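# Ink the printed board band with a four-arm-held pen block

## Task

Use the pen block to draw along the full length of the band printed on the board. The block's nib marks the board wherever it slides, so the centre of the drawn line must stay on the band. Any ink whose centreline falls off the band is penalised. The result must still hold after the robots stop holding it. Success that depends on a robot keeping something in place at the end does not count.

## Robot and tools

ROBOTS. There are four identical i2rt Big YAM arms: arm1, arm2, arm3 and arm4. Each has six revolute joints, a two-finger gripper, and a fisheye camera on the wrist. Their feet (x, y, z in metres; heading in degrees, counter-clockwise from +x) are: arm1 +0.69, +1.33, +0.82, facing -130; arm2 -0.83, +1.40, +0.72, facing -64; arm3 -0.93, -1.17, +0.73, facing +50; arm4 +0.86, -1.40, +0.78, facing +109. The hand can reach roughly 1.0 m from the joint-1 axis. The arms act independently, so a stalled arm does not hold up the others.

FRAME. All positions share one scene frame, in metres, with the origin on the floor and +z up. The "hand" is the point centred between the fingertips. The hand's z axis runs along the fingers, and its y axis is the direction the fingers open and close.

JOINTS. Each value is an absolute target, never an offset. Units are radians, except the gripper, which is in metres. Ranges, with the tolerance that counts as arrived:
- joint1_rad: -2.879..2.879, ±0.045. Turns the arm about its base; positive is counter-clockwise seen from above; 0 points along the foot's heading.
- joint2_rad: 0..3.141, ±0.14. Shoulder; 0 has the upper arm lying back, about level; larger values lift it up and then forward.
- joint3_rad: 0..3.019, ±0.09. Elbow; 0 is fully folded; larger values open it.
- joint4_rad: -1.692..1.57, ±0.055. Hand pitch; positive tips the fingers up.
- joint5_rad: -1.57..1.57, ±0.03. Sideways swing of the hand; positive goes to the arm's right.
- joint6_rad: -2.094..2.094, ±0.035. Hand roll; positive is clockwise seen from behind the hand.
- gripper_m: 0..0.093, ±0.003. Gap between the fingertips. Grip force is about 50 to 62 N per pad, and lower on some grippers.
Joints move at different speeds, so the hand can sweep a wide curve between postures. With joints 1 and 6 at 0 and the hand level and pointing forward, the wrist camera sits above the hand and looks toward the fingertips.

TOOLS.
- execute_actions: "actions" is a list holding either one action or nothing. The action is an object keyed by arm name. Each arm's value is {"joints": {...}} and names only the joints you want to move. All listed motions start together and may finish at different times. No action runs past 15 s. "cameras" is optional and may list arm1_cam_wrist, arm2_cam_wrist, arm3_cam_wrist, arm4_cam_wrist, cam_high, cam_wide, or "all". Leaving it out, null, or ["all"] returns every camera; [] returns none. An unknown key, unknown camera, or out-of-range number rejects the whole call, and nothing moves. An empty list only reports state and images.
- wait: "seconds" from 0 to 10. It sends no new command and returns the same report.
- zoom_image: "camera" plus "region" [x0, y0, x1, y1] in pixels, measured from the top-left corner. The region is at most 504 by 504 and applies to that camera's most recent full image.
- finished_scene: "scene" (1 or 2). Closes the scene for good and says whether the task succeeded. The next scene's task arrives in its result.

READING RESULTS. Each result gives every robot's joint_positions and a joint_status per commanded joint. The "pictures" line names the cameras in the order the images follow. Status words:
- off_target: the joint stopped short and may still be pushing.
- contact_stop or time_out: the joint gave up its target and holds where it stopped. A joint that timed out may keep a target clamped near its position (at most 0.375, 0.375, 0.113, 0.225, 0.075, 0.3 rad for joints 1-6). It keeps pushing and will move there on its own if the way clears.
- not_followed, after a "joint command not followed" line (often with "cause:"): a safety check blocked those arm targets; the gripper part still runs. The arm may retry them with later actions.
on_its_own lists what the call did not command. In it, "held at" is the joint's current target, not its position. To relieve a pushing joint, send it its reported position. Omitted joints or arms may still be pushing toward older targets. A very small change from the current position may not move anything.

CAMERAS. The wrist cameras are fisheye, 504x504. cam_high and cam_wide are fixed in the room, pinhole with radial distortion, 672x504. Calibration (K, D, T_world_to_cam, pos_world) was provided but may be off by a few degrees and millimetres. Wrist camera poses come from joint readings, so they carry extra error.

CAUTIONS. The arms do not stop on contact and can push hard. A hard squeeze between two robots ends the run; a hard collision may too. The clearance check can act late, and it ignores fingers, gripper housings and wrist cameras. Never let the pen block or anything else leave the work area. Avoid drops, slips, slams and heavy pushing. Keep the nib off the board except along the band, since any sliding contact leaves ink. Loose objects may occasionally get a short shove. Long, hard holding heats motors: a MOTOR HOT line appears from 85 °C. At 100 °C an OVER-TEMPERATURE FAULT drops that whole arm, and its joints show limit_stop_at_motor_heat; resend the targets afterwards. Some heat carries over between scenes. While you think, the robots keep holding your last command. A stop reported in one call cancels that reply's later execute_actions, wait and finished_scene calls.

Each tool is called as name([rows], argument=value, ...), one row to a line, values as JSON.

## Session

execute_actions(actions=[])

Scene clock: 0.00 s.
Motor temperatures (°C, as the motors report them): arm1=[27 26 29 27 25 27] | arm2=[25 28 26 27 26 24] | arm3=[24 31 29 25 25 25] | arm4=[28 29 26 27 24 25]
arm1.joint_positions: joint1_rad=-0.494 joint2_rad=+0.524 joint3_rad=+1.485 joint4_rad=-1.339 joint5_rad=-0.263 joint6_rad=+0.201 gripper_m=+0.094
arm1.joint_status: not commanded
arm1.hand: x=+0.5544 y=+1.2278 z=+1.4240 quat_wxyz=(-0.263, -0.810, -0.150, +0.502) (m; scene frame)
arm2.joint_positions: joint1_rad=+0.791 joint2_rad=+0.298 joint3_rad=+1.348 joint4_rad=-1.319 joint5_rad=-0.071 joint6_rad=+0.563 gripper_m=+0.095
arm2.joint_status: not commanded
arm2.hand: x=-0.7119 y=+1.3770 z=+1.2961 quat_wxyz=(-0.592, -0.320, -0.733, -0.100) (m; scene frame)
arm3.joint_positions: joint1_rad=-0.090 joint2_rad=+0.561 joint3_rad=+1.465 joint4_rad=-1.185 joint5_rad=-0.049 joint6_rad=+0.357 gripper_m=+0.095
arm3.joint_status: not commanded
arm3.hand: x=-0.7844 y=-1.0139 z=+1.3506 quat_wxyz=(-0.495, +0.184, -0.777, -0.343) (m; scene frame)
arm4.joint_positions: joint1_rad=+0.261 joint2_rad=+0.487 joint3_rad=+1.565 joint4_rad=-1.237 joint5_rad=+0.215 joint6_rad=-0.398 gripper_m=+0.094
arm4.joint_status: not commanded
arm4.hand: x=+0.8160 y=-1.2628 z=+1.4449 quat_wxyz=(-0.469, +0.705, -0.283, -0.451) (m; scene frame)
pictures: arm1_cam_wrist, arm2_cam_wrist, arm3_cam_wrist, arm4_cam_wrist, cam_high, cam_wide
camera_calibration (this result's frames):
arm1_cam_wrist: T_world_to_cam=[[-0.512514, 0.813482, -0.274913, -0.329771], [0.79436, 0.327593, -0.511541, -0.10681], [-0.32607, -0.480552, -0.814094, 2.05193], [0, 0, 0, 1]] pos_world=[0.584906, 1.28931, 1.52517]
arm2_cam_wrist: T_world_to_cam=[[-0.342987, -0.782011, -0.520402, 1.51005], [-0.624358, 0.603709, -0.495694, -0.630422], [0.70181, 0.154901, -0.695319, 1.31326], [0, 0, 0, 1]] pos_world=[-0.797342, 1.35804, 1.38647]
arm3_cam_wrist: T_world_to_cam=[[0.618688, -0.698752, -0.359124, 0.263217], [-0.736907, -0.357654, -0.57363, -0.159828], [0.272383, 0.619539, -0.736192, 1.95749], [0, 0, 0, 1]] pos_world=[-0.813814, -1.08598, 1.44393]
arm4_cam_wrist: T_world_to_cam=[[0.825151, 0.40792, 0.390804, -0.716982], [0.562079, -0.523644, -0.640206, -0.188857], [-0.0565103, 0.747929, -0.661368, 2.07028], [0, 0, 0, 1]] pos_world=[0.814763, -1.35485, 1.52851]
Images, in order (width x height): arm1_cam_wrist 504x504, arm2_cam_wrist 504x504, arm3_cam_wrist 504x504, arm4_cam_wrist 504x504, cam_high 672x504, cam_wide 672x504.

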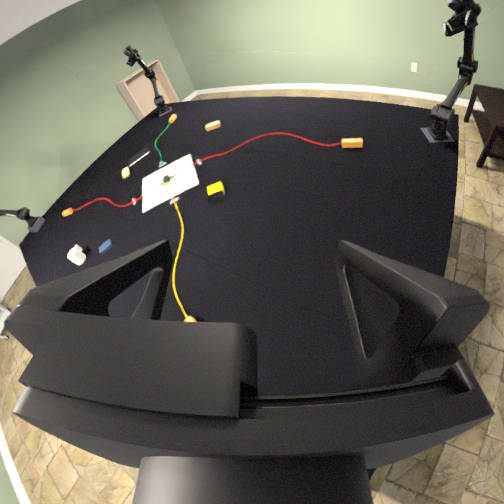

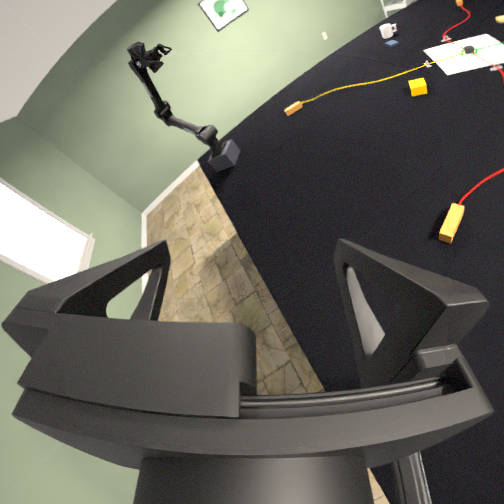

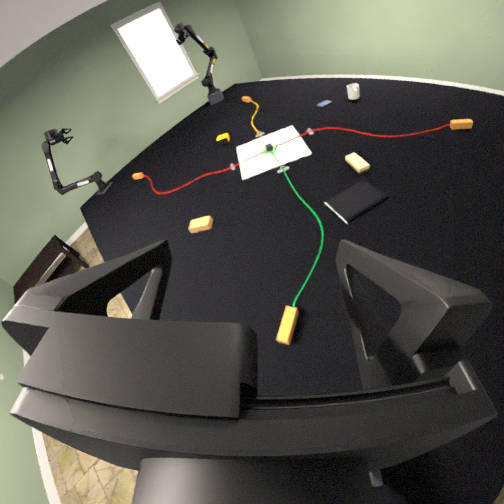

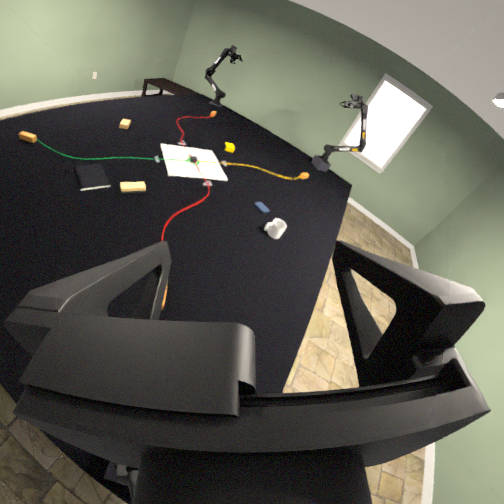

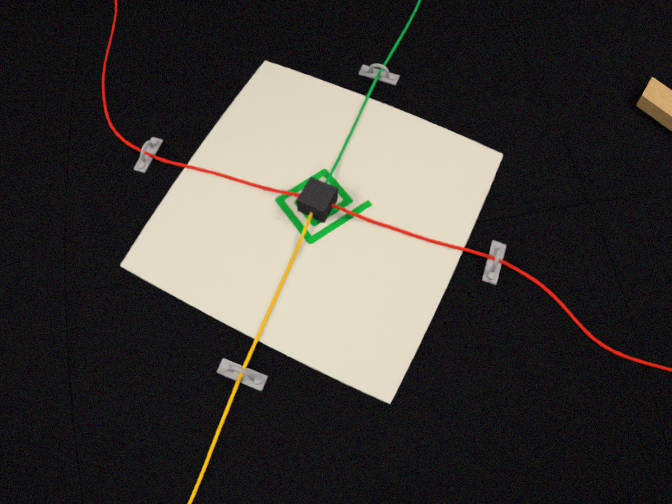

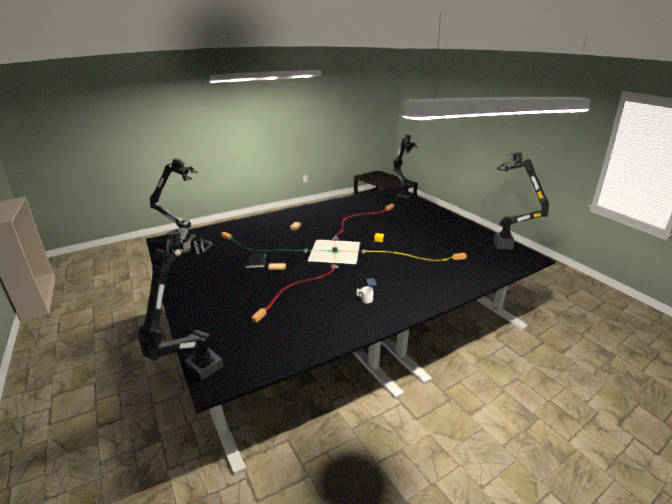

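zoom_image(camera="cam_high", region=[240, 130, 400, 280])

zoom_image(camera="cam_wide", region=[300, 235, 370, 270])

Region (240, 130, 400, 280) of cam_high's 672x504 image, scaled by 3.150, with more detail than that image has; it fills the top 472 rows of this view, and the rest is white.

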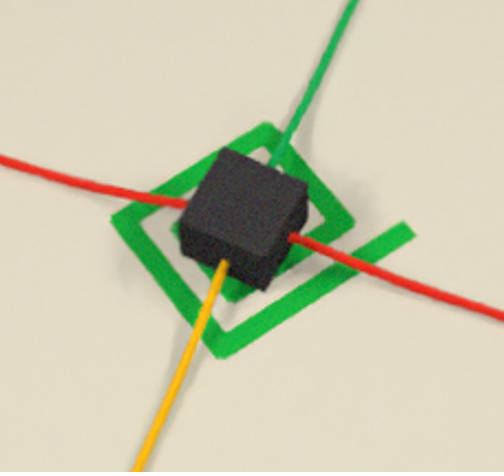

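Region (300, 235, 370, 270) of cam_wide's 672x504 image, scaled by 7.200, with more detail than that image has.

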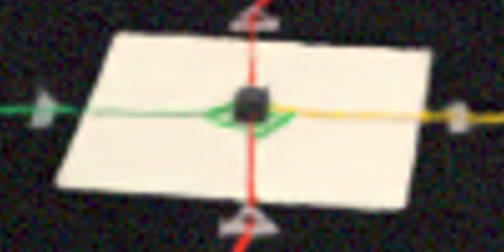

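execute_actions([
  {"arm1":{"joints":{"joint1_rad":0.57,"joint2_rad":1.832,"joint3_rad":1.181,"joint4_rad":-0.92,"joint5_rad":0,"joint6_rad":0}},"arm2":{"joints":{"joint1_rad":0.03,"joint2_rad":1.513,"joint3_rad":1.063,"joint4_rad":-1.12,"joint5_rad":0,"joint6_rad":0}},"arm3":{"joints":{"joint1_rad":0.185,"joint2_rad":1.552,"joint3_rad":1.078,"joint4_rad":-1.097,"joint5_rad":0,"joint6_rad":0}},"arm4":{"joints":{"joint1_rad":0.2,"joint2_rad":1.83,"joint3_rad":1.3,"joint4_rad":-1.04,"joint5_rad":0,"joint6_rad":0}}},
], cameras=["arm1_cam_wrist","arm2_cam_wrist","arm3_cam_wrist","arm4_cam_wrist"])

Scene clock: 7.37 s.
Motor temperatures (°C, as the motors report them): arm1=[27 27 30 27 25 27] | arm2=[25 29 27 27 26 24] | arm3=[24 31 30 25 25 25] | arm4=[28 29 28 27 24 25]
arm1.joint_positions: joint1_rad=+0.578 joint2_rad=+1.826 joint3_rad=+1.187 joint4_rad=-0.924 joint5_rad=+0.001 joint6_rad=+0.007 gripper_m=+0.094
arm1.joint_status: all done
arm1.hand: x=+0.6381 y=+0.8464 z=+0.8253 quat_wxyz=(-0.001, -0.749, -0.663, +0.002) (m; scene frame)
arm2.joint_positions: joint1_rad=+0.028 joint2_rad=+1.515 joint3_rad=+1.056 joint4_rad=-1.133 joint5_rad=-0.001 joint6_rad=+0.013 gripper_m=+0.095
arm2.joint_status: all done
arm2.hand: x=-0.6332 y=+1.0418 z=+0.8186 quat_wxyz=(+0.016, -0.520, -0.854, -0.003) (m; scene frame)
arm3.joint_positions: joint1_rad=+0.178 joint2_rad=+1.540 joint3_rad=+1.076 joint4_rad=-1.102 joint5_rad=-0.002 joint6_rad=+0.014 gripper_m=+0.095
arm3.joint_status: all done
arm3.hand: x=-0.7199 y=-0.7999 z=+0.8243 quat_wxyz=(-0.002, +0.497, -0.867, -0.004) (m; scene frame)
arm4.joint_positions: joint1_rad=+0.209 joint2_rad=+1.823 joint3_rad=+1.309 joint4_rad=-1.052 joint5_rad=+0.004 joint6_rad=-0.010 gripper_m=+0.094
arm4.joint_status: all done
arm4.hand: x=+0.5903 y=-0.9590 z=+0.8267 quat_wxyz=(+0.001, +0.874, -0.485, -0.004) (m; scene frame)
pictures: arm1_cam_wrist, arm2_cam_wrist, arm3_cam_wrist, arm4_cam_wrist
camera_calibration (this result's frames):
arm1_cam_wrist: T_world_to_cam=[[-0.993104, 0.11719, -0.00342185, 0.53075], [0.0929429, 0.804748, 0.586295, -1.21694], [0.0714615, 0.581934, -0.81009, 0.252241], [0, 0, 0, 1]] pos_world=[0.622171, 0.770348, 0.919643]
arm2_cam_wrist: T_world_to_cam=[[-0.88418, -0.467121, 0.00490567, -0.0743068], [-0.36803, 0.703008, 0.608551, -1.46057], [-0.287716, 0.536263, -0.7935, 0.0344374], [0, 0, 0, 1]] pos_world=[-0.593327, 0.973617, 0.916524]
arm3_cam_wrist: T_world_to_cam=[[0.858378, -0.513017, -0.00131235, 0.20998], [-0.422495, -0.708363, 0.565437, -1.3308], [-0.291008, -0.484804, -0.82479, 0.203981], [0, 0, 0, 1]] pos_world=[-0.683137, -0.736075, 0.921]
arm4_cam_wrist: T_world_to_cam=[[0.855989, 0.516807, -0.0138907, 0.00760187], [0.426623, -0.690931, 0.583615, -1.39083], [0.292019, -0.505494, -0.811912, 0.138133], [0, 0, 0, 1]] pos_world=[0.546515, -0.89507, 0.923965]
Images, in order (width x height): arm1_cam_wrist 504x504, arm2_cam_wrist 504x504, arm3_cam_wrist 504x504, arm4_cam_wrist 504x504.

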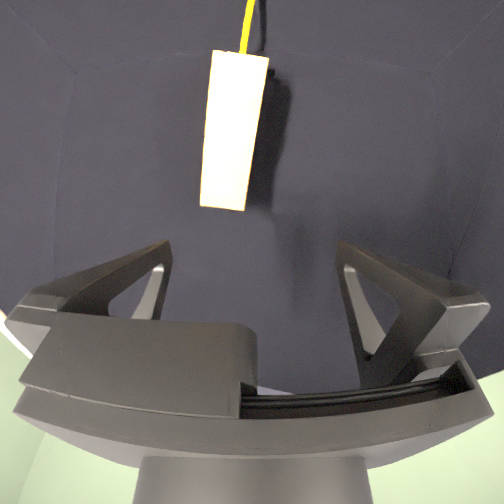

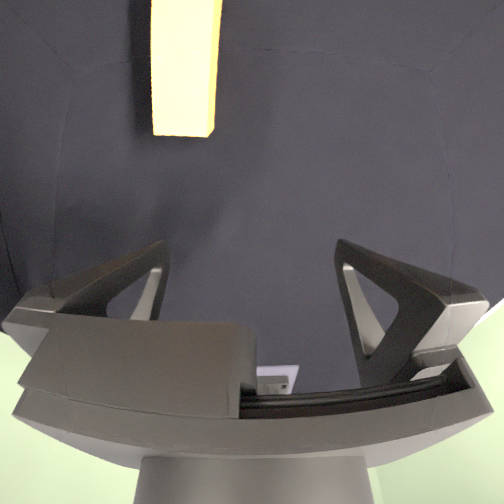

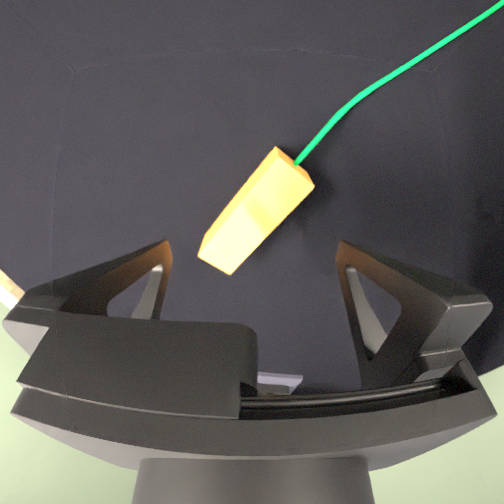

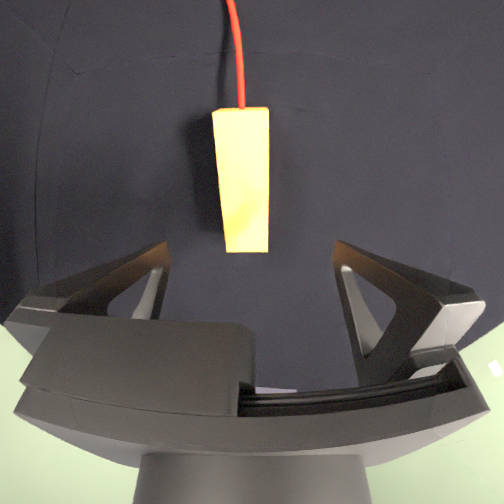

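execute_actions([
  {"arm1":{"joints":{"joint1_rad":0.59,"joint2_rad":2.005,"joint3_rad":1.298,"joint4_rad":-0.86,"joint6_rad":0.19}},"arm2":{"joints":{"joint1_rad":0.11,"joint2_rad":1.804,"joint3_rad":1.293,"joint4_rad":-1.05,"joint6_rad":0.24}},"arm3":{"joints":{"joint1_rad":0.2,"joint2_rad":1.584,"joint3_rad":0.967,"joint4_rad":-0.945,"joint6_rad":0.69}},"arm4":{"joints":{"joint1_rad":0.24,"joint2_rad":1.907,"joint3_rad":1.298,"joint4_rad":-0.95}}},
], cameras=["arm1_cam_wrist","arm2_cam_wrist","arm3_cam_wrist","arm4_cam_wrist"])

Scene clock: 14.40 s.
Motor temperatures (°C, as the motors report them): arm1=[27 27 31 27 25 27] | arm2=[25 29 28 27 26 24] | arm3=[24 32 31 25 25 25] | arm4=[28 30 29 27 24 25]
arm1.joint_positions: joint1_rad=+0.582 joint2_rad=+2.002 joint3_rad=+1.264 joint4_rad=-0.864 joint5_rad=+0.001 joint6_rad=+0.182 gripper_m=+0.094
arm1.joint_status: all done
arm1.hand: x=+0.6373 y=+0.8213 z=+0.7625 quat_wxyz=(+0.013, -0.802, -0.597, -0.011) (m; scene frame)
arm2.joint_positions: joint1_rad=+0.114 joint2_rad=+1.810 joint3_rad=+1.260 joint4_rad=-1.057 joint5_rad=+0.000 joint6_rad=+0.227 gripper_m=+0.095
arm2.joint_status: all done
arm2.hand: x=-0.5556 y=+0.9855 z=+0.7570 quat_wxyz=(+0.023, -0.573, -0.819, -0.003) (m; scene frame)
arm3.joint_positions: joint1_rad=+0.188 joint2_rad=+1.576 joint3_rad=+0.972 joint4_rad=-0.956 joint5_rad=-0.002 joint6_rad=+0.676 gripper_m=+0.095
arm3.joint_status: all done
arm3.hand: x=-0.7295 y=-0.8083 z=+0.7758 quat_wxyz=(-0.002, +0.193, -0.981, -0.007) (m; scene frame)
arm4.joint_positions: joint1_rad=+0.233 joint2_rad=+1.893 joint3_rad=+1.309 joint4_rad=-0.965 joint5_rad=+0.003 joint6_rad=-0.009 gripper_m=+0.094
arm4.joint_status: all done
arm4.hand: x=+0.5718 y=-0.9537 z=+0.7919 quat_wxyz=(-0.003, +0.880, -0.475, -0.012) (m; scene frame)
pictures: arm1_cam_wrist, arm2_cam_wrist, arm3_cam_wrist, arm4_cam_wrist
camera_calibration (this result's frames):
arm1_cam_wrist: T_world_to_cam=[[-0.958798, 0.284075, 0.00263553, 0.369194], [0.225246, 0.754523, 0.616408, -1.22583], [0.173118, 0.591605, -0.787423, 0.126049], [0, 0, 0, 1]] pos_world=[0.608274, 0.745466, 0.853892]
arm2_cam_wrist: T_world_to_cam=[[-0.935982, -0.351769, 0.0140198, -0.181134], [-0.268444, 0.738904, 0.618028, -1.34221], [-0.227762, 0.5747, -0.786031, 0.0278826], [0, 0, 0, 1]] pos_world=[-0.523496, 0.912024, 0.853981]
arm3_cam_wrist: T_world_to_cam=[[0.370367, -0.92885, -0.00814265, -0.473015], [-0.763943, -0.309576, 0.566174, -1.24071], [-0.528412, -0.203472, -0.824245, 0.210821], [0, 0, 0, 1]] pos_world=[-0.661239, -0.780556, 0.872372]
arm4_cam_wrist: T_world_to_cam=[[0.843475, 0.536979, -0.0142978, 0.0470172], [0.448091, -0.688673, 0.570039, -1.35838], [0.296252, -0.48722, -0.821493, 0.140559], [0, 0, 0, 1]] pos_world=[0.527378, -0.892243, 0.890469]
Images, in order (width x height): arm1_cam_wrist 504x504, arm2_cam_wrist 504x504, arm3_cam_wrist 504x504, arm4_cam_wrist 504x504.

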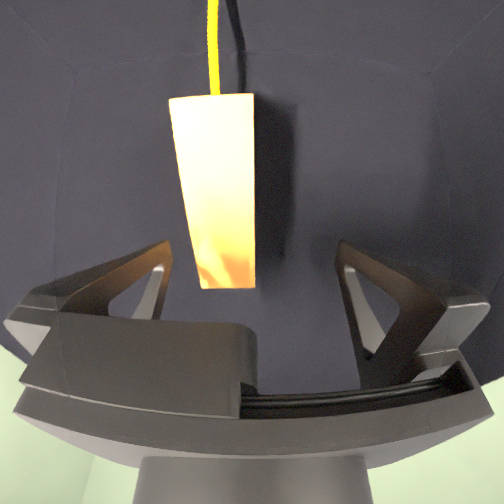

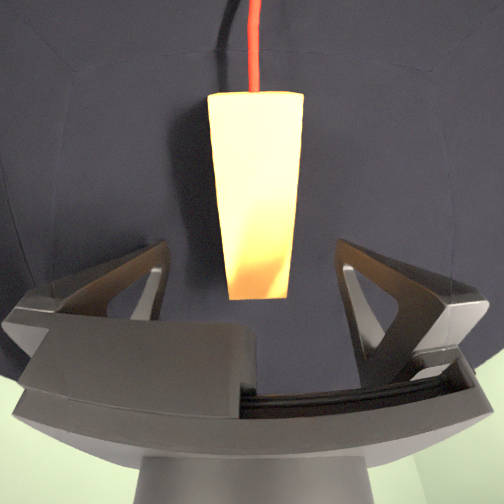

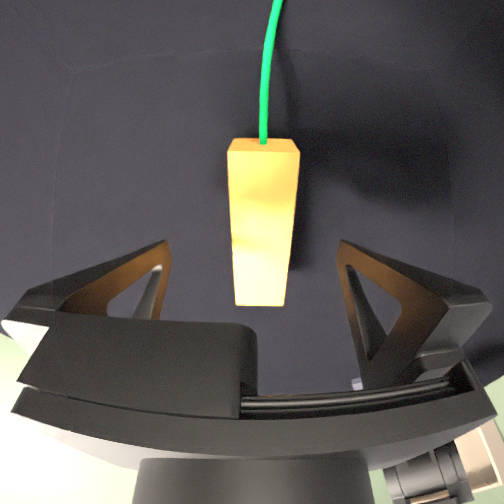

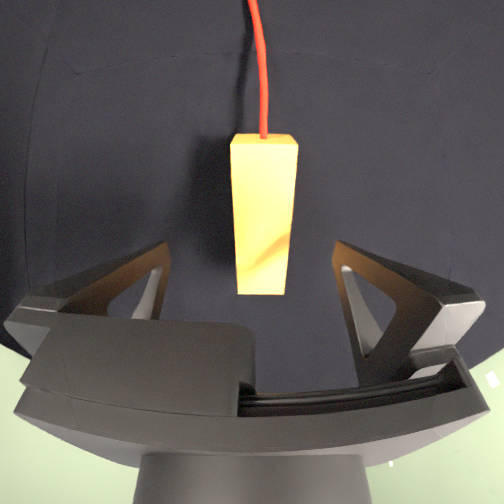

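execute_actions([
  {"arm1":{"joints":{"joint1_rad":0.62,"joint2_rad":2.08,"joint4_rad":-0.755,"joint6_rad":0.1}},"arm2":{"joints":{"joint2_rad":1.873,"joint4_rad":-0.95}},"arm3":{"joints":{"joint2_rad":1.693,"joint4_rad":-0.87}},"arm4":{"joints":{"joint2_rad":1.998,"joint4_rad":-0.89}}},
], cameras=["arm1_cam_wrist","arm2_cam_wrist","arm3_cam_wrist","arm4_cam_wrist"])

Scene clock: 16.83 s.
Motor temperatures (°C, as the motors report them): arm1=[27 28 32 27 25 27] | arm2=[25 29 28 27 26 24] | arm3=[24 32 31 25 25 25] | arm4=[28 30 29 27 24 25]
arm1.joint_positions: joint1_rad=+0.620 joint2_rad=+2.067 joint3_rad=+1.264 joint4_rad=-0.765 joint5_rad=+0.001 joint6_rad=+0.109 gripper_m=+0.094
arm1.joint_status: all done
arm1.hand: x=+0.6561 y=+0.8083 z=+0.7296 quat_wxyz=(+0.000, -0.768, -0.640, +0.001) (m; scene frame)
arm2.joint_positions: joint1_rad=+0.114 joint2_rad=+1.865 joint3_rad=+1.260 joint4_rad=-0.965 joint5_rad=-0.001 joint6_rad=+0.227 gripper_m=+0.095
arm2.joint_status: all done
arm2.hand: x=-0.5470 y=+0.9715 z=+0.7298 quat_wxyz=(+0.006, -0.574, -0.819, +0.003) (m; scene frame)
arm3.joint_positions: joint1_rad=+0.188 joint2_rad=+1.693 joint3_rad=+0.972 joint4_rad=-0.880 joint5_rad=-0.002 joint6_rad=+0.677 gripper_m=+0.095
arm3.joint_status: all done
arm3.hand: x=-0.7265 y=-0.8026 z=+0.7300 quat_wxyz=(+0.011, +0.193, -0.981, +0.009) (m; scene frame)
arm4.joint_positions: joint1_rad=+0.233 joint2_rad=+1.989 joint3_rad=+1.309 joint4_rad=-0.904 joint5_rad=+0.003 joint6_rad=-0.009 gripper_m=+0.094
arm4.joint_status: all done
arm4.hand: x=+0.5707 y=-0.9528 z=+0.7432 quat_wxyz=(+0.005, +0.880, -0.475, +0.003) (m; scene frame)
pictures: arm1_cam_wrist, arm2_cam_wrist, arm3_cam_wrist, arm4_cam_wrist
camera_calibration (this result's frames):
arm1_cam_wrist: T_world_to_cam=[[-0.984372, 0.176063, -0.00360454, 0.499631], [0.140156, 0.795676, 0.589284, -1.15767], [0.106619, 0.57957, -0.807918, 0.172871], [0, 0, 0, 1]] pos_world=[0.635645, 0.732974, 0.823664]
arm2_cam_wrist: T_world_to_cam=[[-0.936441, -0.350784, 0.00540193, -0.17251], [-0.28032, 0.757414, 0.589699, -1.31658], [-0.210948, 0.550704, -0.807605, 0.064778], [0, 0, 0, 1]] pos_world=[-0.516945, 0.901012, 0.829634]
arm3_cam_wrist: T_world_to_cam=[[0.369862, -0.928927, 0.017232, -0.488145], [-0.752902, -0.288806, 0.591379, -1.20446], [-0.544372, -0.231703, -0.806209, 0.128461], [0, 0, 0, 1]] pos_world=[-0.656366, -0.771542, 0.824273]
arm4_cam_wrist: T_world_to_cam=[[0.843573, 0.536829, -0.0141271, 0.0464437], [0.437332, -0.67148, 0.59821, -1.32787], [0.31165, -0.510812, -0.801215, 0.0550188], [0, 0, 0, 1]] pos_world=[0.524396, -0.888469, 0.839085]
Images, in order (width x height): arm1_cam_wrist 504x504, arm2_cam_wrist 504x504, arm3_cam_wrist 504x504, arm4_cam_wrist 504x504.

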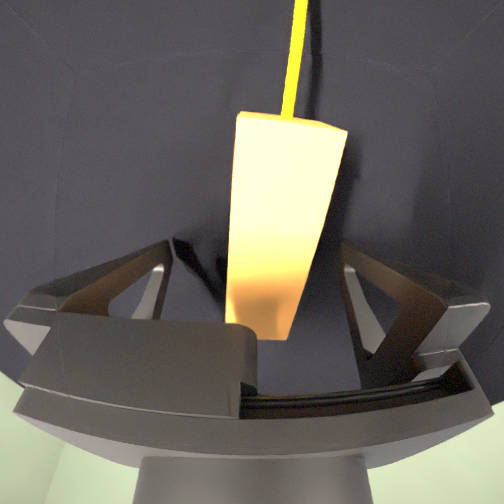

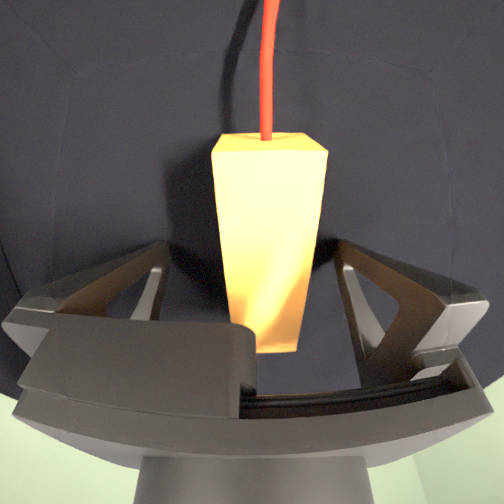

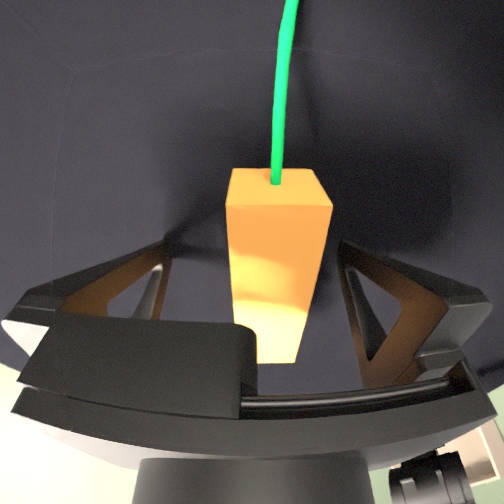

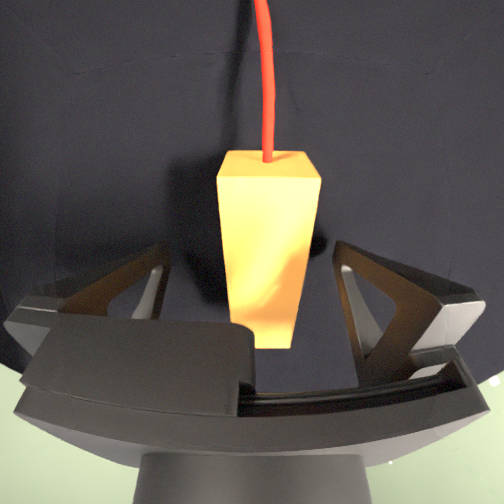

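execute_actions([
  {"arm1":{"joints":{"gripper_m":0.0}},"arm2":{"joints":{"gripper_m":0.0}},"arm3":{"joints":{"gripper_m":0.0}},"arm4":{"joints":{"gripper_m":0.0}}},
], cameras=[])

Scene clock: 18.40 s.
Motor temperatures (°C, as the motors report them): arm1=[27 28 32 27 25 27] | arm2=[25 29 28 27 26 24] | arm3=[24 32 31 25 25 25] | arm4=[28 30 29 27 24 25]
arm1.joint_positions: joint1_rad=+0.620 joint2_rad=+2.067 joint3_rad=+1.264 joint4_rad=-0.764 joint5_rad=+0.001 joint6_rad=+0.107 gripper_m=+0.035
arm1.joint_status: gripper_m off_target (ended at +0.035, target +0.000)
arm1.hand: x=+0.6561 y=+0.8082 z=+0.7296 quat_wxyz=(+0.000, -0.767, -0.641, +0.001) (m; scene frame)
arm2.joint_positions: joint1_rad=+0.114 joint2_rad=+1.865 joint3_rad=+1.260 joint4_rad=-0.965 joint5_rad=+0.000 joint6_rad=+0.228 gripper_m=+0.035
arm2.joint_status: gripper_m off_target (ended at +0.035, target +0.000)
arm2.hand: x=-0.5471 y=+0.9713 z=+0.7298 quat_wxyz=(+0.006, -0.574, -0.819, +0.004) (m; scene frame)
arm3.joint_positions: joint1_rad=+0.188 joint2_rad=+1.693 joint3_rad=+0.972 joint4_rad=-0.879 joint5_rad=-0.001 joint6_rad=+0.679 gripper_m=+0.035
arm3.joint_status: gripper_m off_target (ended at +0.035, target +0.000)
arm3.hand: x=-0.7265 y=-0.8025 z=+0.7300 quat_wxyz=(+0.010, +0.192, -0.981, +0.009) (m; scene frame)
arm4.joint_positions: joint1_rad=+0.233 joint2_rad=+1.989 joint3_rad=+1.309 joint4_rad=-0.904 joint5_rad=+0.002 joint6_rad=-0.008 gripper_m=+0.034
arm4.joint_status: gripper_m off_target (ended at +0.034, target +0.000)
arm4.hand: x=+0.5705 y=-0.9528 z=+0.7432 quat_wxyz=(+0.006, +0.880, -0.475, +0.003) (m; scene frame)
pictures: none
No camera images: the call's "cameras" was empty. Leave "cameras" out to get every camera's image.

execute_actions([
  {"arm1":{"joints":{"joint2_rad":2.02,"joint4_rad":-0.81,"joint6_rad":0.4}},"arm2":{"joints":{"joint2_rad":1.815,"joint4_rad":-1.015,"joint6_rad":-0.8}},"arm3":{"joints":{"joint2_rad":1.625,"joint4_rad":-0.92,"joint6_rad":-0.7}},"arm4":{"joints":{"joint2_rad":1.945,"joint4_rad":-0.94}}},
], cameras=["cam_high","cam_wide"])

zoom_image(camera="cam_wide", region=[200, 180, 420, 280])

Scene clock: 22.87 s.
Motor temperatures (°C, as the motors report them): arm1=[27 28 33 27 25 27] | arm2=[25 30 29 27 26 24] | arm3=[24 32 31 25 25 25] | arm4=[28 30 29 27 24 25]
arm1.joint_positions: joint1_rad=+0.620 joint2_rad=+2.034 joint3_rad=+1.264 joint4_rad=-0.802 joint5_rad=+0.001 joint6_rad=+0.391 gripper_m=+0.035
arm1.joint_status: all done
arm1.hand: x=+0.6563 y=+0.8105 z=+0.7462 quat_wxyz=(+0.002, -0.850, -0.526, -0.001) (m; scene frame)
arm2.joint_positions: joint1_rad=+0.114 joint2_rad=+1.832 joint3_rad=+1.260 joint4_rad=-1.001 joint5_rad=+0.000 joint6_rad=-0.787 gripper_m=+0.035
arm2.joint_status: all done
arm2.hand: x=-0.5496 y=+0.9755 z=+0.7462 quat_wxyz=(+0.008, -0.104, -0.995, -0.001) (m; scene frame)
arm3.joint_positions: joint1_rad=+0.188 joint2_rad=+1.633 joint3_rad=+0.972 joint4_rad=-0.910 joint5_rad=-0.001 joint6_rad=-0.685 gripper_m=+0.035
arm3.joint_status: all done
arm3.hand: x=-0.7266 y=-0.8029 z=+0.7540 quat_wxyz=(-0.001, +0.768, -0.641, -0.002) (m; scene frame)
arm4.joint_positions: joint1_rad=+0.233 joint2_rad=+1.950 joint3_rad=+1.309 joint4_rad=-0.925 joint5_rad=+0.002 joint6_rad=-0.008 gripper_m=+0.034
arm4.joint_status: all done
arm4.hand: x=+0.5702 y=-0.9519 z=+0.7629 quat_wxyz=(+0.001, +0.880, -0.475, -0.005) (m; scene frame)
pictures: cam_high, cam_wide
Images, in order (width x height): cam_high 672x504, cam_wide 672x504.

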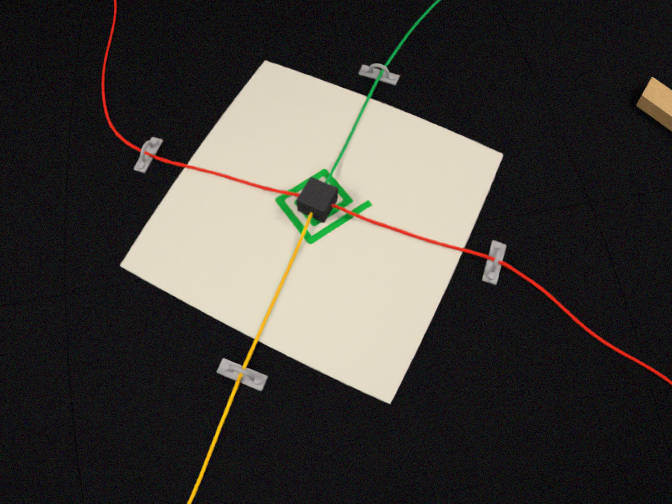

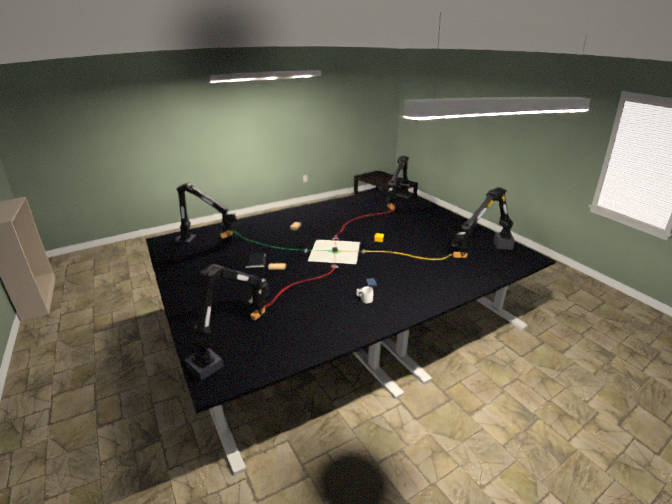

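Region (200, 180, 420, 280) of cam_wide's 672x504 image, scaled by 2.291, with more detail than that image has; it fills the top 229 rows of this view, and the rest is white.

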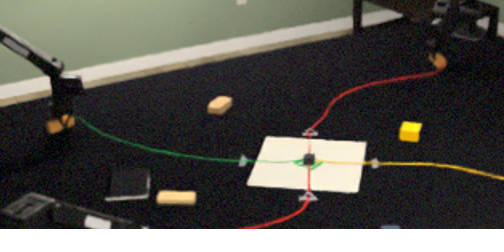

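execute_actions([
  {"arm2":{"joints":{"joint2_rad":1.725,"joint3_rad":1.14,"joint4_rad":-0.965}},"arm3":{"joints":{"joint6_rad":-0.95}}},
], cameras=["cam_high","cam_wide"])

zoom_image(camera="cam_wide", region=[200, 180, 420, 280])

Scene clock: 25.87 s.
Motor temperatures (°C, as the motors report them): arm1=[27 29 33 27 25 27] | arm2=[25 30 29 27 26 24] | arm3=[24 32 31 25 25 25] | arm4=[28 31 29 27 24 25]
arm1.joint_positions: joint1_rad=+0.620 joint2_rad=+2.034 joint3_rad=+1.264 joint4_rad=-0.802 joint5_rad=+0.001 joint6_rad=+0.391 gripper_m=+0.035
arm1.joint_status: not commanded
arm1.hand: x=+0.6563 y=+0.8105 z=+0.7462 quat_wxyz=(+0.002, -0.850, -0.526, -0.001) (m; scene frame)
arm2.joint_positions: joint1_rad=+0.114 joint2_rad=+1.728 joint3_rad=+1.133 joint4_rad=-0.978 joint5_rad=+0.000 joint6_rad=-0.787 gripper_m=+0.035
arm2.joint_status: all done
arm2.hand: x=-0.5722 y=+1.0106 z=+0.7544 quat_wxyz=(+0.008, -0.104, -0.995, -0.001) (m; scene frame)
arm3.joint_positions: joint1_rad=+0.188 joint2_rad=+1.633 joint3_rad=+0.972 joint4_rad=-0.910 joint5_rad=-0.001 joint6_rad=-0.934 gripper_m=+0.035
arm3.joint_status: all done
arm3.hand: x=-0.7266 y=-0.8029 z=+0.7540 quat_wxyz=(-0.002, +0.841, -0.541, -0.002) (m; scene frame)
arm4.joint_positions: joint1_rad=+0.233 joint2_rad=+1.950 joint3_rad=+1.309 joint4_rad=-0.925 joint5_rad=+0.002 joint6_rad=-0.008 gripper_m=+0.034
arm4.joint_status: not commanded
arm4.hand: x=+0.5702 y=-0.9519 z=+0.7629 quat_wxyz=(+0.001, +0.880, -0.475, -0.005) (m; scene frame)
pictures: cam_high, cam_wide
Images, in order (width x height): cam_high 672x504, cam_wide 672x504.

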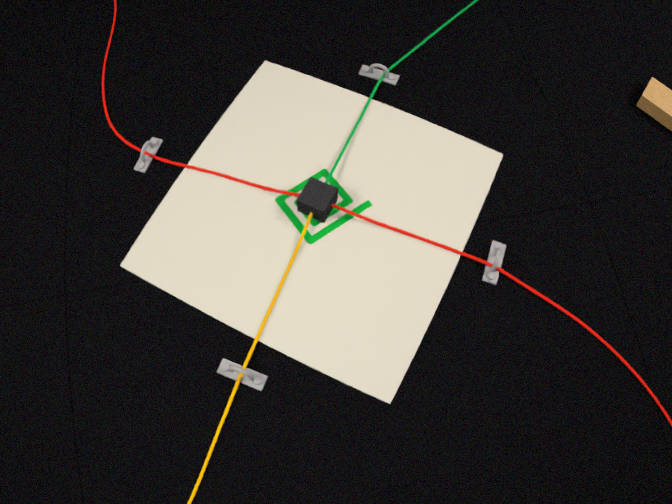

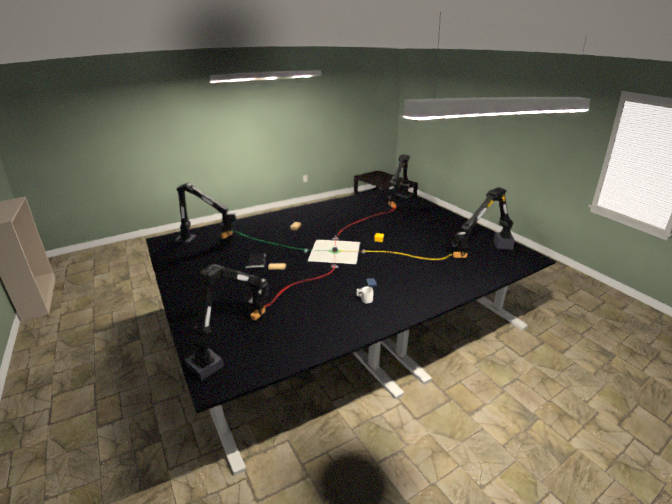

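Region (200, 180, 420, 280) of cam_wide's 672x504 image, scaled by 2.291, with more detail than that image has; it fills the top 229 rows of this view, and the rest is white.

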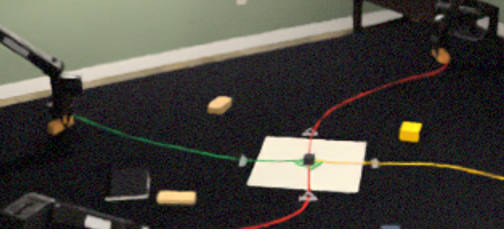

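execute_actions([
  {"arm2":{"joints":{"joint6_rad":-1.02}},"arm4":{"joints":{"joint6_rad":-0.6}}},
], cameras=["cam_high"])

Scene clock: 28.13 s.
Motor temperatures (°C, as the motors report them): arm1=[27 29 34 27 25 27] | arm2=[25 30 29 27 26 24] | arm3=[24 32 31 25 25 25] | arm4=[28 31 29 27 24 25]
arm1.joint_positions: joint1_rad=+0.620 joint2_rad=+2.034 joint3_rad=+1.264 joint4_rad=-0.802 joint5_rad=+0.001 joint6_rad=+0.391 gripper_m=+0.035
arm1.joint_status: not commanded
arm1.hand: x=+0.6563 y=+0.8105 z=+0.7462 quat_wxyz=(+0.002, -0.850, -0.526, -0.001) (m; scene frame)
arm2.joint_positions: joint1_rad=+0.114 joint2_rad=+1.728 joint3_rad=+1.133 joint4_rad=-0.978 joint5_rad=+0.000 joint6_rad=-1.007 gripper_m=+0.035
arm2.joint_status: all done
arm2.hand: x=-0.5722 y=+1.0106 z=+0.7544 quat_wxyz=(+0.008, +0.006, -1.000, -0.002) (m; scene frame)
arm3.joint_positions: joint1_rad=+0.188 joint2_rad=+1.633 joint3_rad=+0.972 joint4_rad=-0.910 joint5_rad=-0.001 joint6_rad=-0.934 gripper_m=+0.035
arm3.joint_status: not commanded
arm3.hand: x=-0.7266 y=-0.8029 z=+0.7540 quat_wxyz=(-0.002, +0.841, -0.541, -0.002) (m; scene frame)
arm4.joint_positions: joint1_rad=+0.233 joint2_rad=+1.950 joint3_rad=+1.309 joint4_rad=-0.925 joint5_rad=+0.002 joint6_rad=-0.590 gripper_m=+0.034
arm4.joint_status: all done
arm4.hand: x=+0.5702 y=-0.9519 z=+0.7629 quat_wxyz=(+0.000, +0.979, -0.203, -0.005) (m; scene frame)
pictures: cam_high
Images, in order (width x height): cam_high 672x504.

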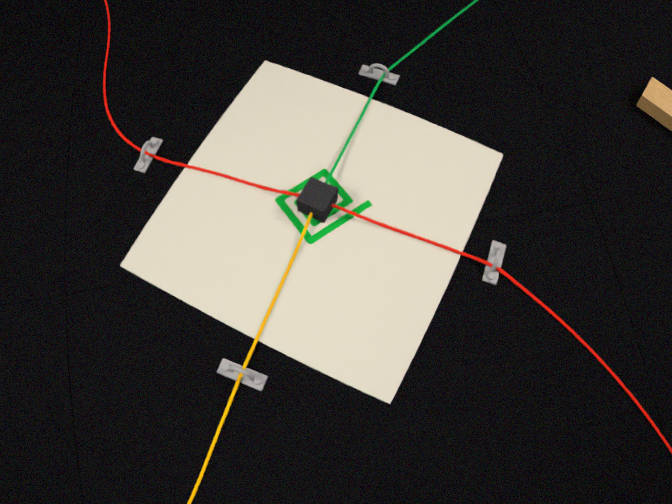

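execute_actions([
  {"arm2":{"joints":{"joint6_rad":-1.15}},"arm3":{"joints":{"joint6_rad":-1.0}},"arm4":{"joints":{"joint6_rad":-0.9}}},
], cameras=["cam_high"])

zoom_image(camera="cam_high", region=[240, 130, 400, 280])

Scene clock: 30.57 s.
Motor temperatures (°C, as the motors report them): arm1=[27 29 34 27 25 27] | arm2=[25 30 29 27 26 24] | arm3=[24 32 31 25 25 25] | arm4=[28 31 29 27 24 25]
arm1.joint_positions: joint1_rad=+0.620 joint2_rad=+2.034 joint3_rad=+1.264 joint4_rad=-0.802 joint5_rad=+0.001 joint6_rad=+0.391 gripper_m=+0.035
arm1.joint_status: not commanded
arm1.hand: x=+0.6563 y=+0.8105 z=+0.7462 quat_wxyz=(+0.002, -0.850, -0.526, -0.001) (m; scene frame)
arm2.joint_positions: joint1_rad=+0.114 joint2_rad=+1.728 joint3_rad=+1.133 joint4_rad=-0.978 joint5_rad=+0.000 joint6_rad=-1.137 gripper_m=+0.035
arm2.joint_status: all done
arm2.hand: x=-0.5722 y=+1.0106 z=+0.7544 quat_wxyz=(+0.008, +0.071, -0.997, -0.002) (m; scene frame)
arm3.joint_positions: joint1_rad=+0.188 joint2_rad=+1.633 joint3_rad=+0.972 joint4_rad=-0.910 joint5_rad=-0.001 joint6_rad=-0.976 gripper_m=+0.035
arm3.joint_status: all done
arm3.hand: x=-0.7266 y=-0.8029 z=+0.7540 quat_wxyz=(-0.002, +0.853, -0.523, -0.002) (m; scene frame)
arm4.joint_positions: joint1_rad=+0.233 joint2_rad=+1.950 joint3_rad=+1.309 joint4_rad=-0.925 joint5_rad=+0.002 joint6_rad=-0.890 gripper_m=+0.034
arm4.joint_status: all done
arm4.hand: x=+0.5702 y=-0.9519 z=+0.7629 quat_wxyz=(-0.001, +0.998, -0.055, -0.005) (m; scene frame)
pictures: cam_high
Images, in order (width x height): cam_high 672x504.

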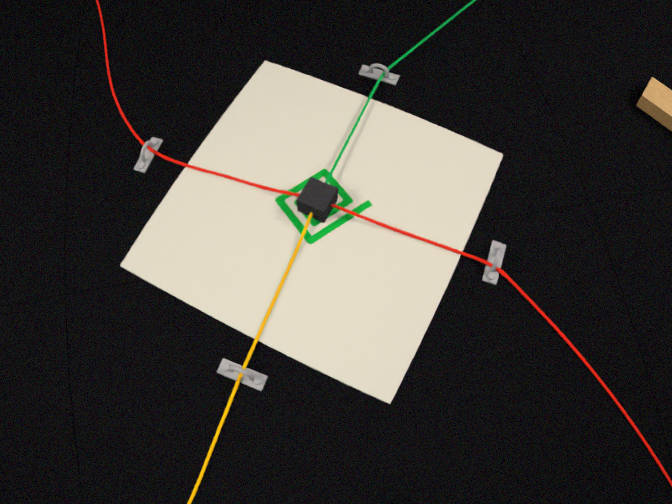

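Region (240, 130, 400, 280) of cam_high's 672x504 image, scaled by 3.150, with more detail than that image has; it fills the top 472 rows of this view, and the rest is white.

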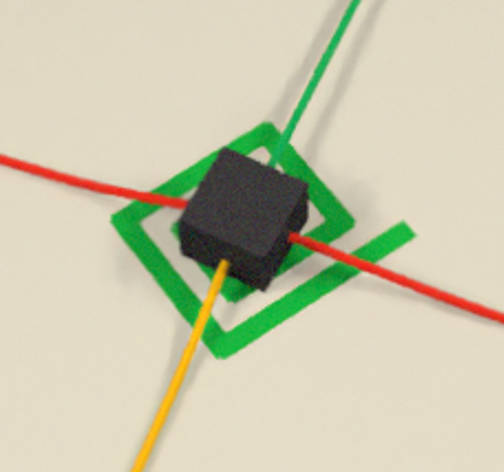

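execute_actions([
  {"arm2":{"joints":{"joint6_rad":-1.26}}},
], cameras=["cam_high"])

Scene clock: 32.27 s.
Motor temperatures (°C, as the motors report them): arm1=[27 29 34 27 25 27] | arm2=[25 30 29 27 26 24] | arm3=[24 32 31 25 25 25] | arm4=[28 31 29 27 24 25]
arm1.joint_positions: joint1_rad=+0.620 joint2_rad=+2.034 joint3_rad=+1.264 joint4_rad=-0.802 joint5_rad=+0.001 joint6_rad=+0.391 gripper_m=+0.035
arm1.joint_status: not commanded
arm1.hand: x=+0.6563 y=+0.8105 z=+0.7462 quat_wxyz=(+0.002, -0.850, -0.526, -0.001) (m; scene frame)
arm2.joint_positions: joint1_rad=+0.114 joint2_rad=+1.728 joint3_rad=+1.133 joint4_rad=-0.978 joint5_rad=+0.000 joint6_rad=-1.246 gripper_m=+0.035
arm2.joint_status: all done
arm2.hand: x=-0.5722 y=+1.0106 z=+0.7544 quat_wxyz=(+0.008, +0.125, -0.992, -0.003) (m; scene frame)
arm3.joint_positions: joint1_rad=+0.188 joint2_rad=+1.633 joint3_rad=+0.972 joint4_rad=-0.910 joint5_rad=-0.001 joint6_rad=-0.976 gripper_m=+0.035
arm3.joint_status: not commanded
arm3.hand: x=-0.7266 y=-0.8029 z=+0.7540 quat_wxyz=(-0.002, +0.853, -0.523, -0.002) (m; scene frame)
arm4.joint_positions: joint1_rad=+0.233 joint2_rad=+1.950 joint3_rad=+1.309 joint4_rad=-0.925 joint5_rad=+0.002 joint6_rad=-0.890 gripper_m=+0.034
arm4.joint_status: not commanded
arm4.hand: x=+0.5702 y=-0.9519 z=+0.7629 quat_wxyz=(-0.001, +0.999, -0.054, -0.005) (m; scene frame)
pictures: cam_high
Images, in order (width x height): cam_high 672x504.

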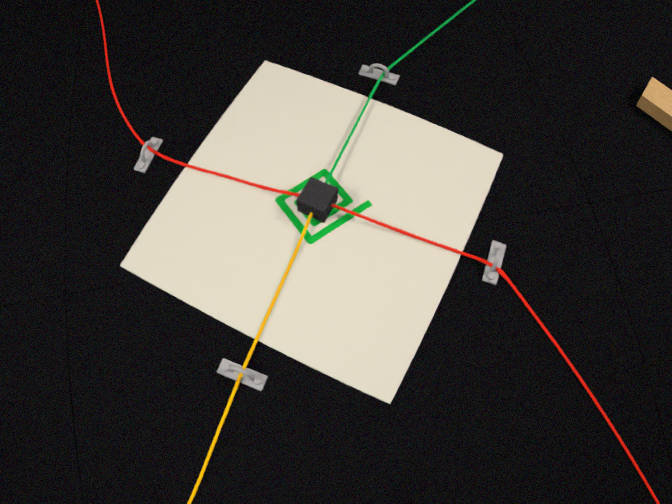

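execute_actions([
  {"arm2":{"joints":{"joint6_rad":-1.33}},"arm3":{"joints":{"joint6_rad":-1.05}}},
], cameras=["cam_high"])

zoom_image(camera="cam_high", region=[240, 130, 400, 280])

Scene clock: 33.93 s.
Motor temperatures (°C, as the motors report them): arm1=[27 30 34 27 25 27] | arm2=[25 30 29 27 26 24] | arm3=[24 33 31 25 25 25] | arm4=[28 31 29 27 24 25]
arm1.joint_positions: joint1_rad=+0.620 joint2_rad=+2.034 joint3_rad=+1.264 joint4_rad=-0.802 joint5_rad=+0.001 joint6_rad=+0.391 gripper_m=+0.035
arm1.joint_status: not commanded
arm1.hand: x=+0.6563 y=+0.8106 z=+0.7460 quat_wxyz=(+0.002, -0.850, -0.526, -0.001) (m; scene frame)
arm2.joint_positions: joint1_rad=+0.114 joint2_rad=+1.728 joint3_rad=+1.133 joint4_rad=-0.977 joint5_rad=+0.000 joint6_rad=-1.311 gripper_m=+0.035
arm2.joint_status: all done
arm2.hand: x=-0.5721 y=+1.0104 z=+0.7544 quat_wxyz=(+0.007, +0.157, -0.988, -0.002) (m; scene frame)
arm3.joint_positions: joint1_rad=+0.188 joint2_rad=+1.633 joint3_rad=+0.972 joint4_rad=-0.910 joint5_rad=-0.001 joint6_rad=-1.025 gripper_m=+0.035
arm3.joint_status: all done
arm3.hand: x=-0.7266 y=-0.8029 z=+0.7540 quat_wxyz=(-0.002, +0.865, -0.502, -0.002) (m; scene frame)
arm4.joint_positions: joint1_rad=+0.233 joint2_rad=+1.950 joint3_rad=+1.309 joint4_rad=-0.925 joint5_rad=+0.002 joint6_rad=-0.890 gripper_m=+0.034
arm4.joint_status: not commanded
arm4.hand: x=+0.5702 y=-0.9519 z=+0.7629 quat_wxyz=(-0.001, +0.999, -0.054, -0.005) (m; scene frame)
pictures: cam_high
Images, in order (width x height): cam_high 672x504.

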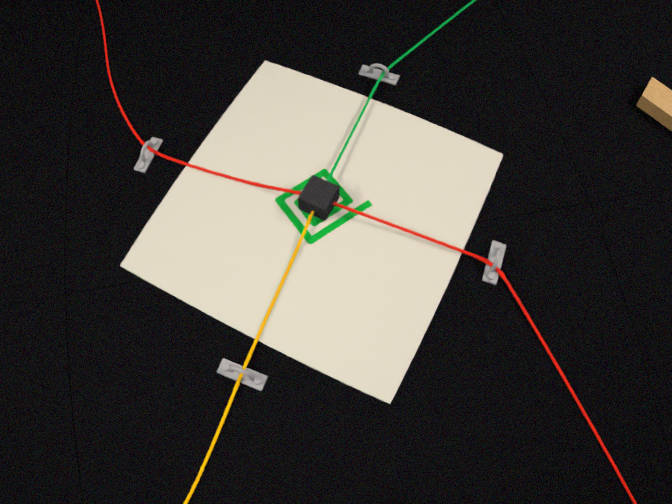

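Region (240, 130, 400, 280) of cam_high's 672x504 image, scaled by 3.150, with more detail than that image has; it fills the top 472 rows of this view, and the rest is white.

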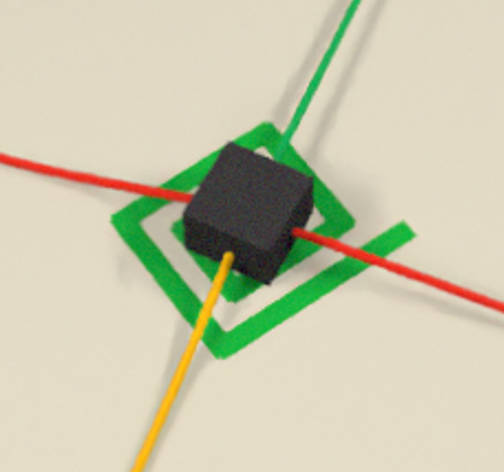

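execute_actions(actions=[], cameras=["cam_high","cam_wide"])

zoom_image(camera="cam_high", region=[240, 130, 400, 280])

Scene clock: 37.77 s.
Motor temperatures (°C, as the motors report them): arm1=[27 30 35 27 25 27] | arm2=[25 30 29 27 26 24] | arm3=[24 33 31 25 25 25] | arm4=[28 31 29 27 24 25]
arm1.joint_positions: joint1_rad=+0.620 joint2_rad=+2.034 joint3_rad=+1.264 joint4_rad=-0.802 joint5_rad=+0.001 joint6_rad=+0.391 gripper_m=+0.035
arm1.joint_status: not commanded
arm1.hand: x=+0.6563 y=+0.8106 z=+0.7460 quat_wxyz=(+0.002, -0.850, -0.526, -0.001) (m; scene frame)
arm2.joint_positions: joint1_rad=+0.114 joint2_rad=+1.728 joint3_rad=+1.133 joint4_rad=-0.977 joint5_rad=+0.000 joint6_rad=-1.312 gripper_m=+0.035
arm2.joint_status: all done
arm2.hand: x=-0.5721 y=+1.0103 z=+0.7544 quat_wxyz=(+0.007, +0.158, -0.987, -0.002) (m; scene frame)
arm3.joint_positions: joint1_rad=+0.188 joint2_rad=+1.633 joint3_rad=+0.972 joint4_rad=-0.910 joint5_rad=-0.001 joint6_rad=-1.025 gripper_m=+0.035
arm3.joint_status: all done
arm3.hand: x=-0.7266 y=-0.8029 z=+0.7540 quat_wxyz=(-0.002, +0.865, -0.502, -0.002) (m; scene frame)
arm4.joint_positions: joint1_rad=+0.233 joint2_rad=+1.950 joint3_rad=+1.309 joint4_rad=-0.925 joint5_rad=+0.002 joint6_rad=-0.890 gripper_m=+0.034
arm4.joint_status: not commanded
arm4.hand: x=+0.5702 y=-0.9519 z=+0.7629 quat_wxyz=(-0.001, +0.999, -0.054, -0.005) (m; scene frame)
pictures: cam_high, cam_wide
Images, in order (width x height): cam_high 672x504, cam_wide 672x504.

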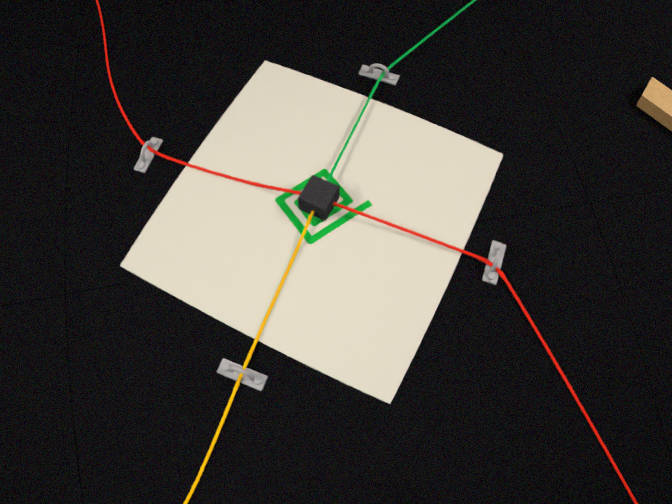

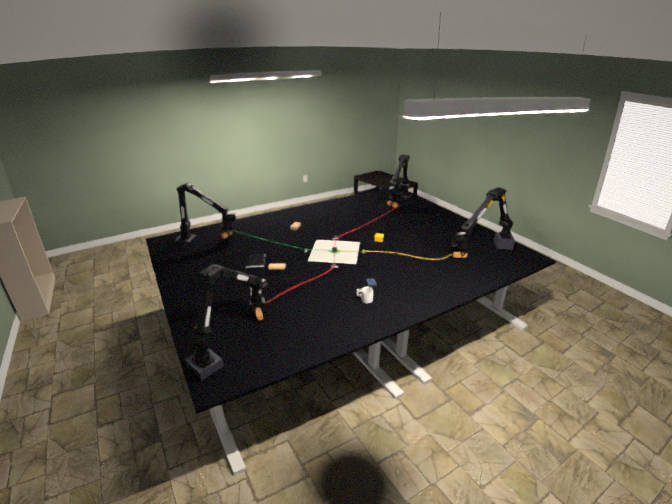

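Region (240, 130, 400, 280) of cam_high's 672x504 image, scaled by 3.150, with more detail than that image has; it fills the top 472 rows of this view, and the rest is white.

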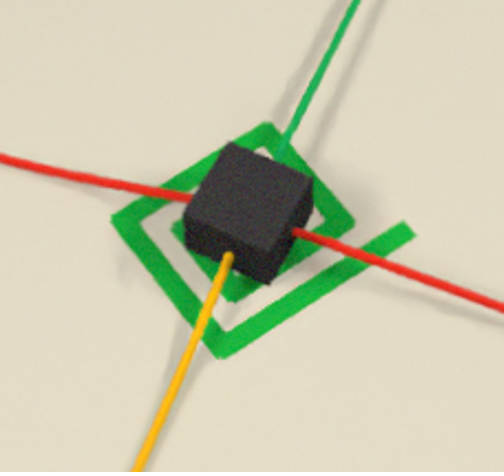

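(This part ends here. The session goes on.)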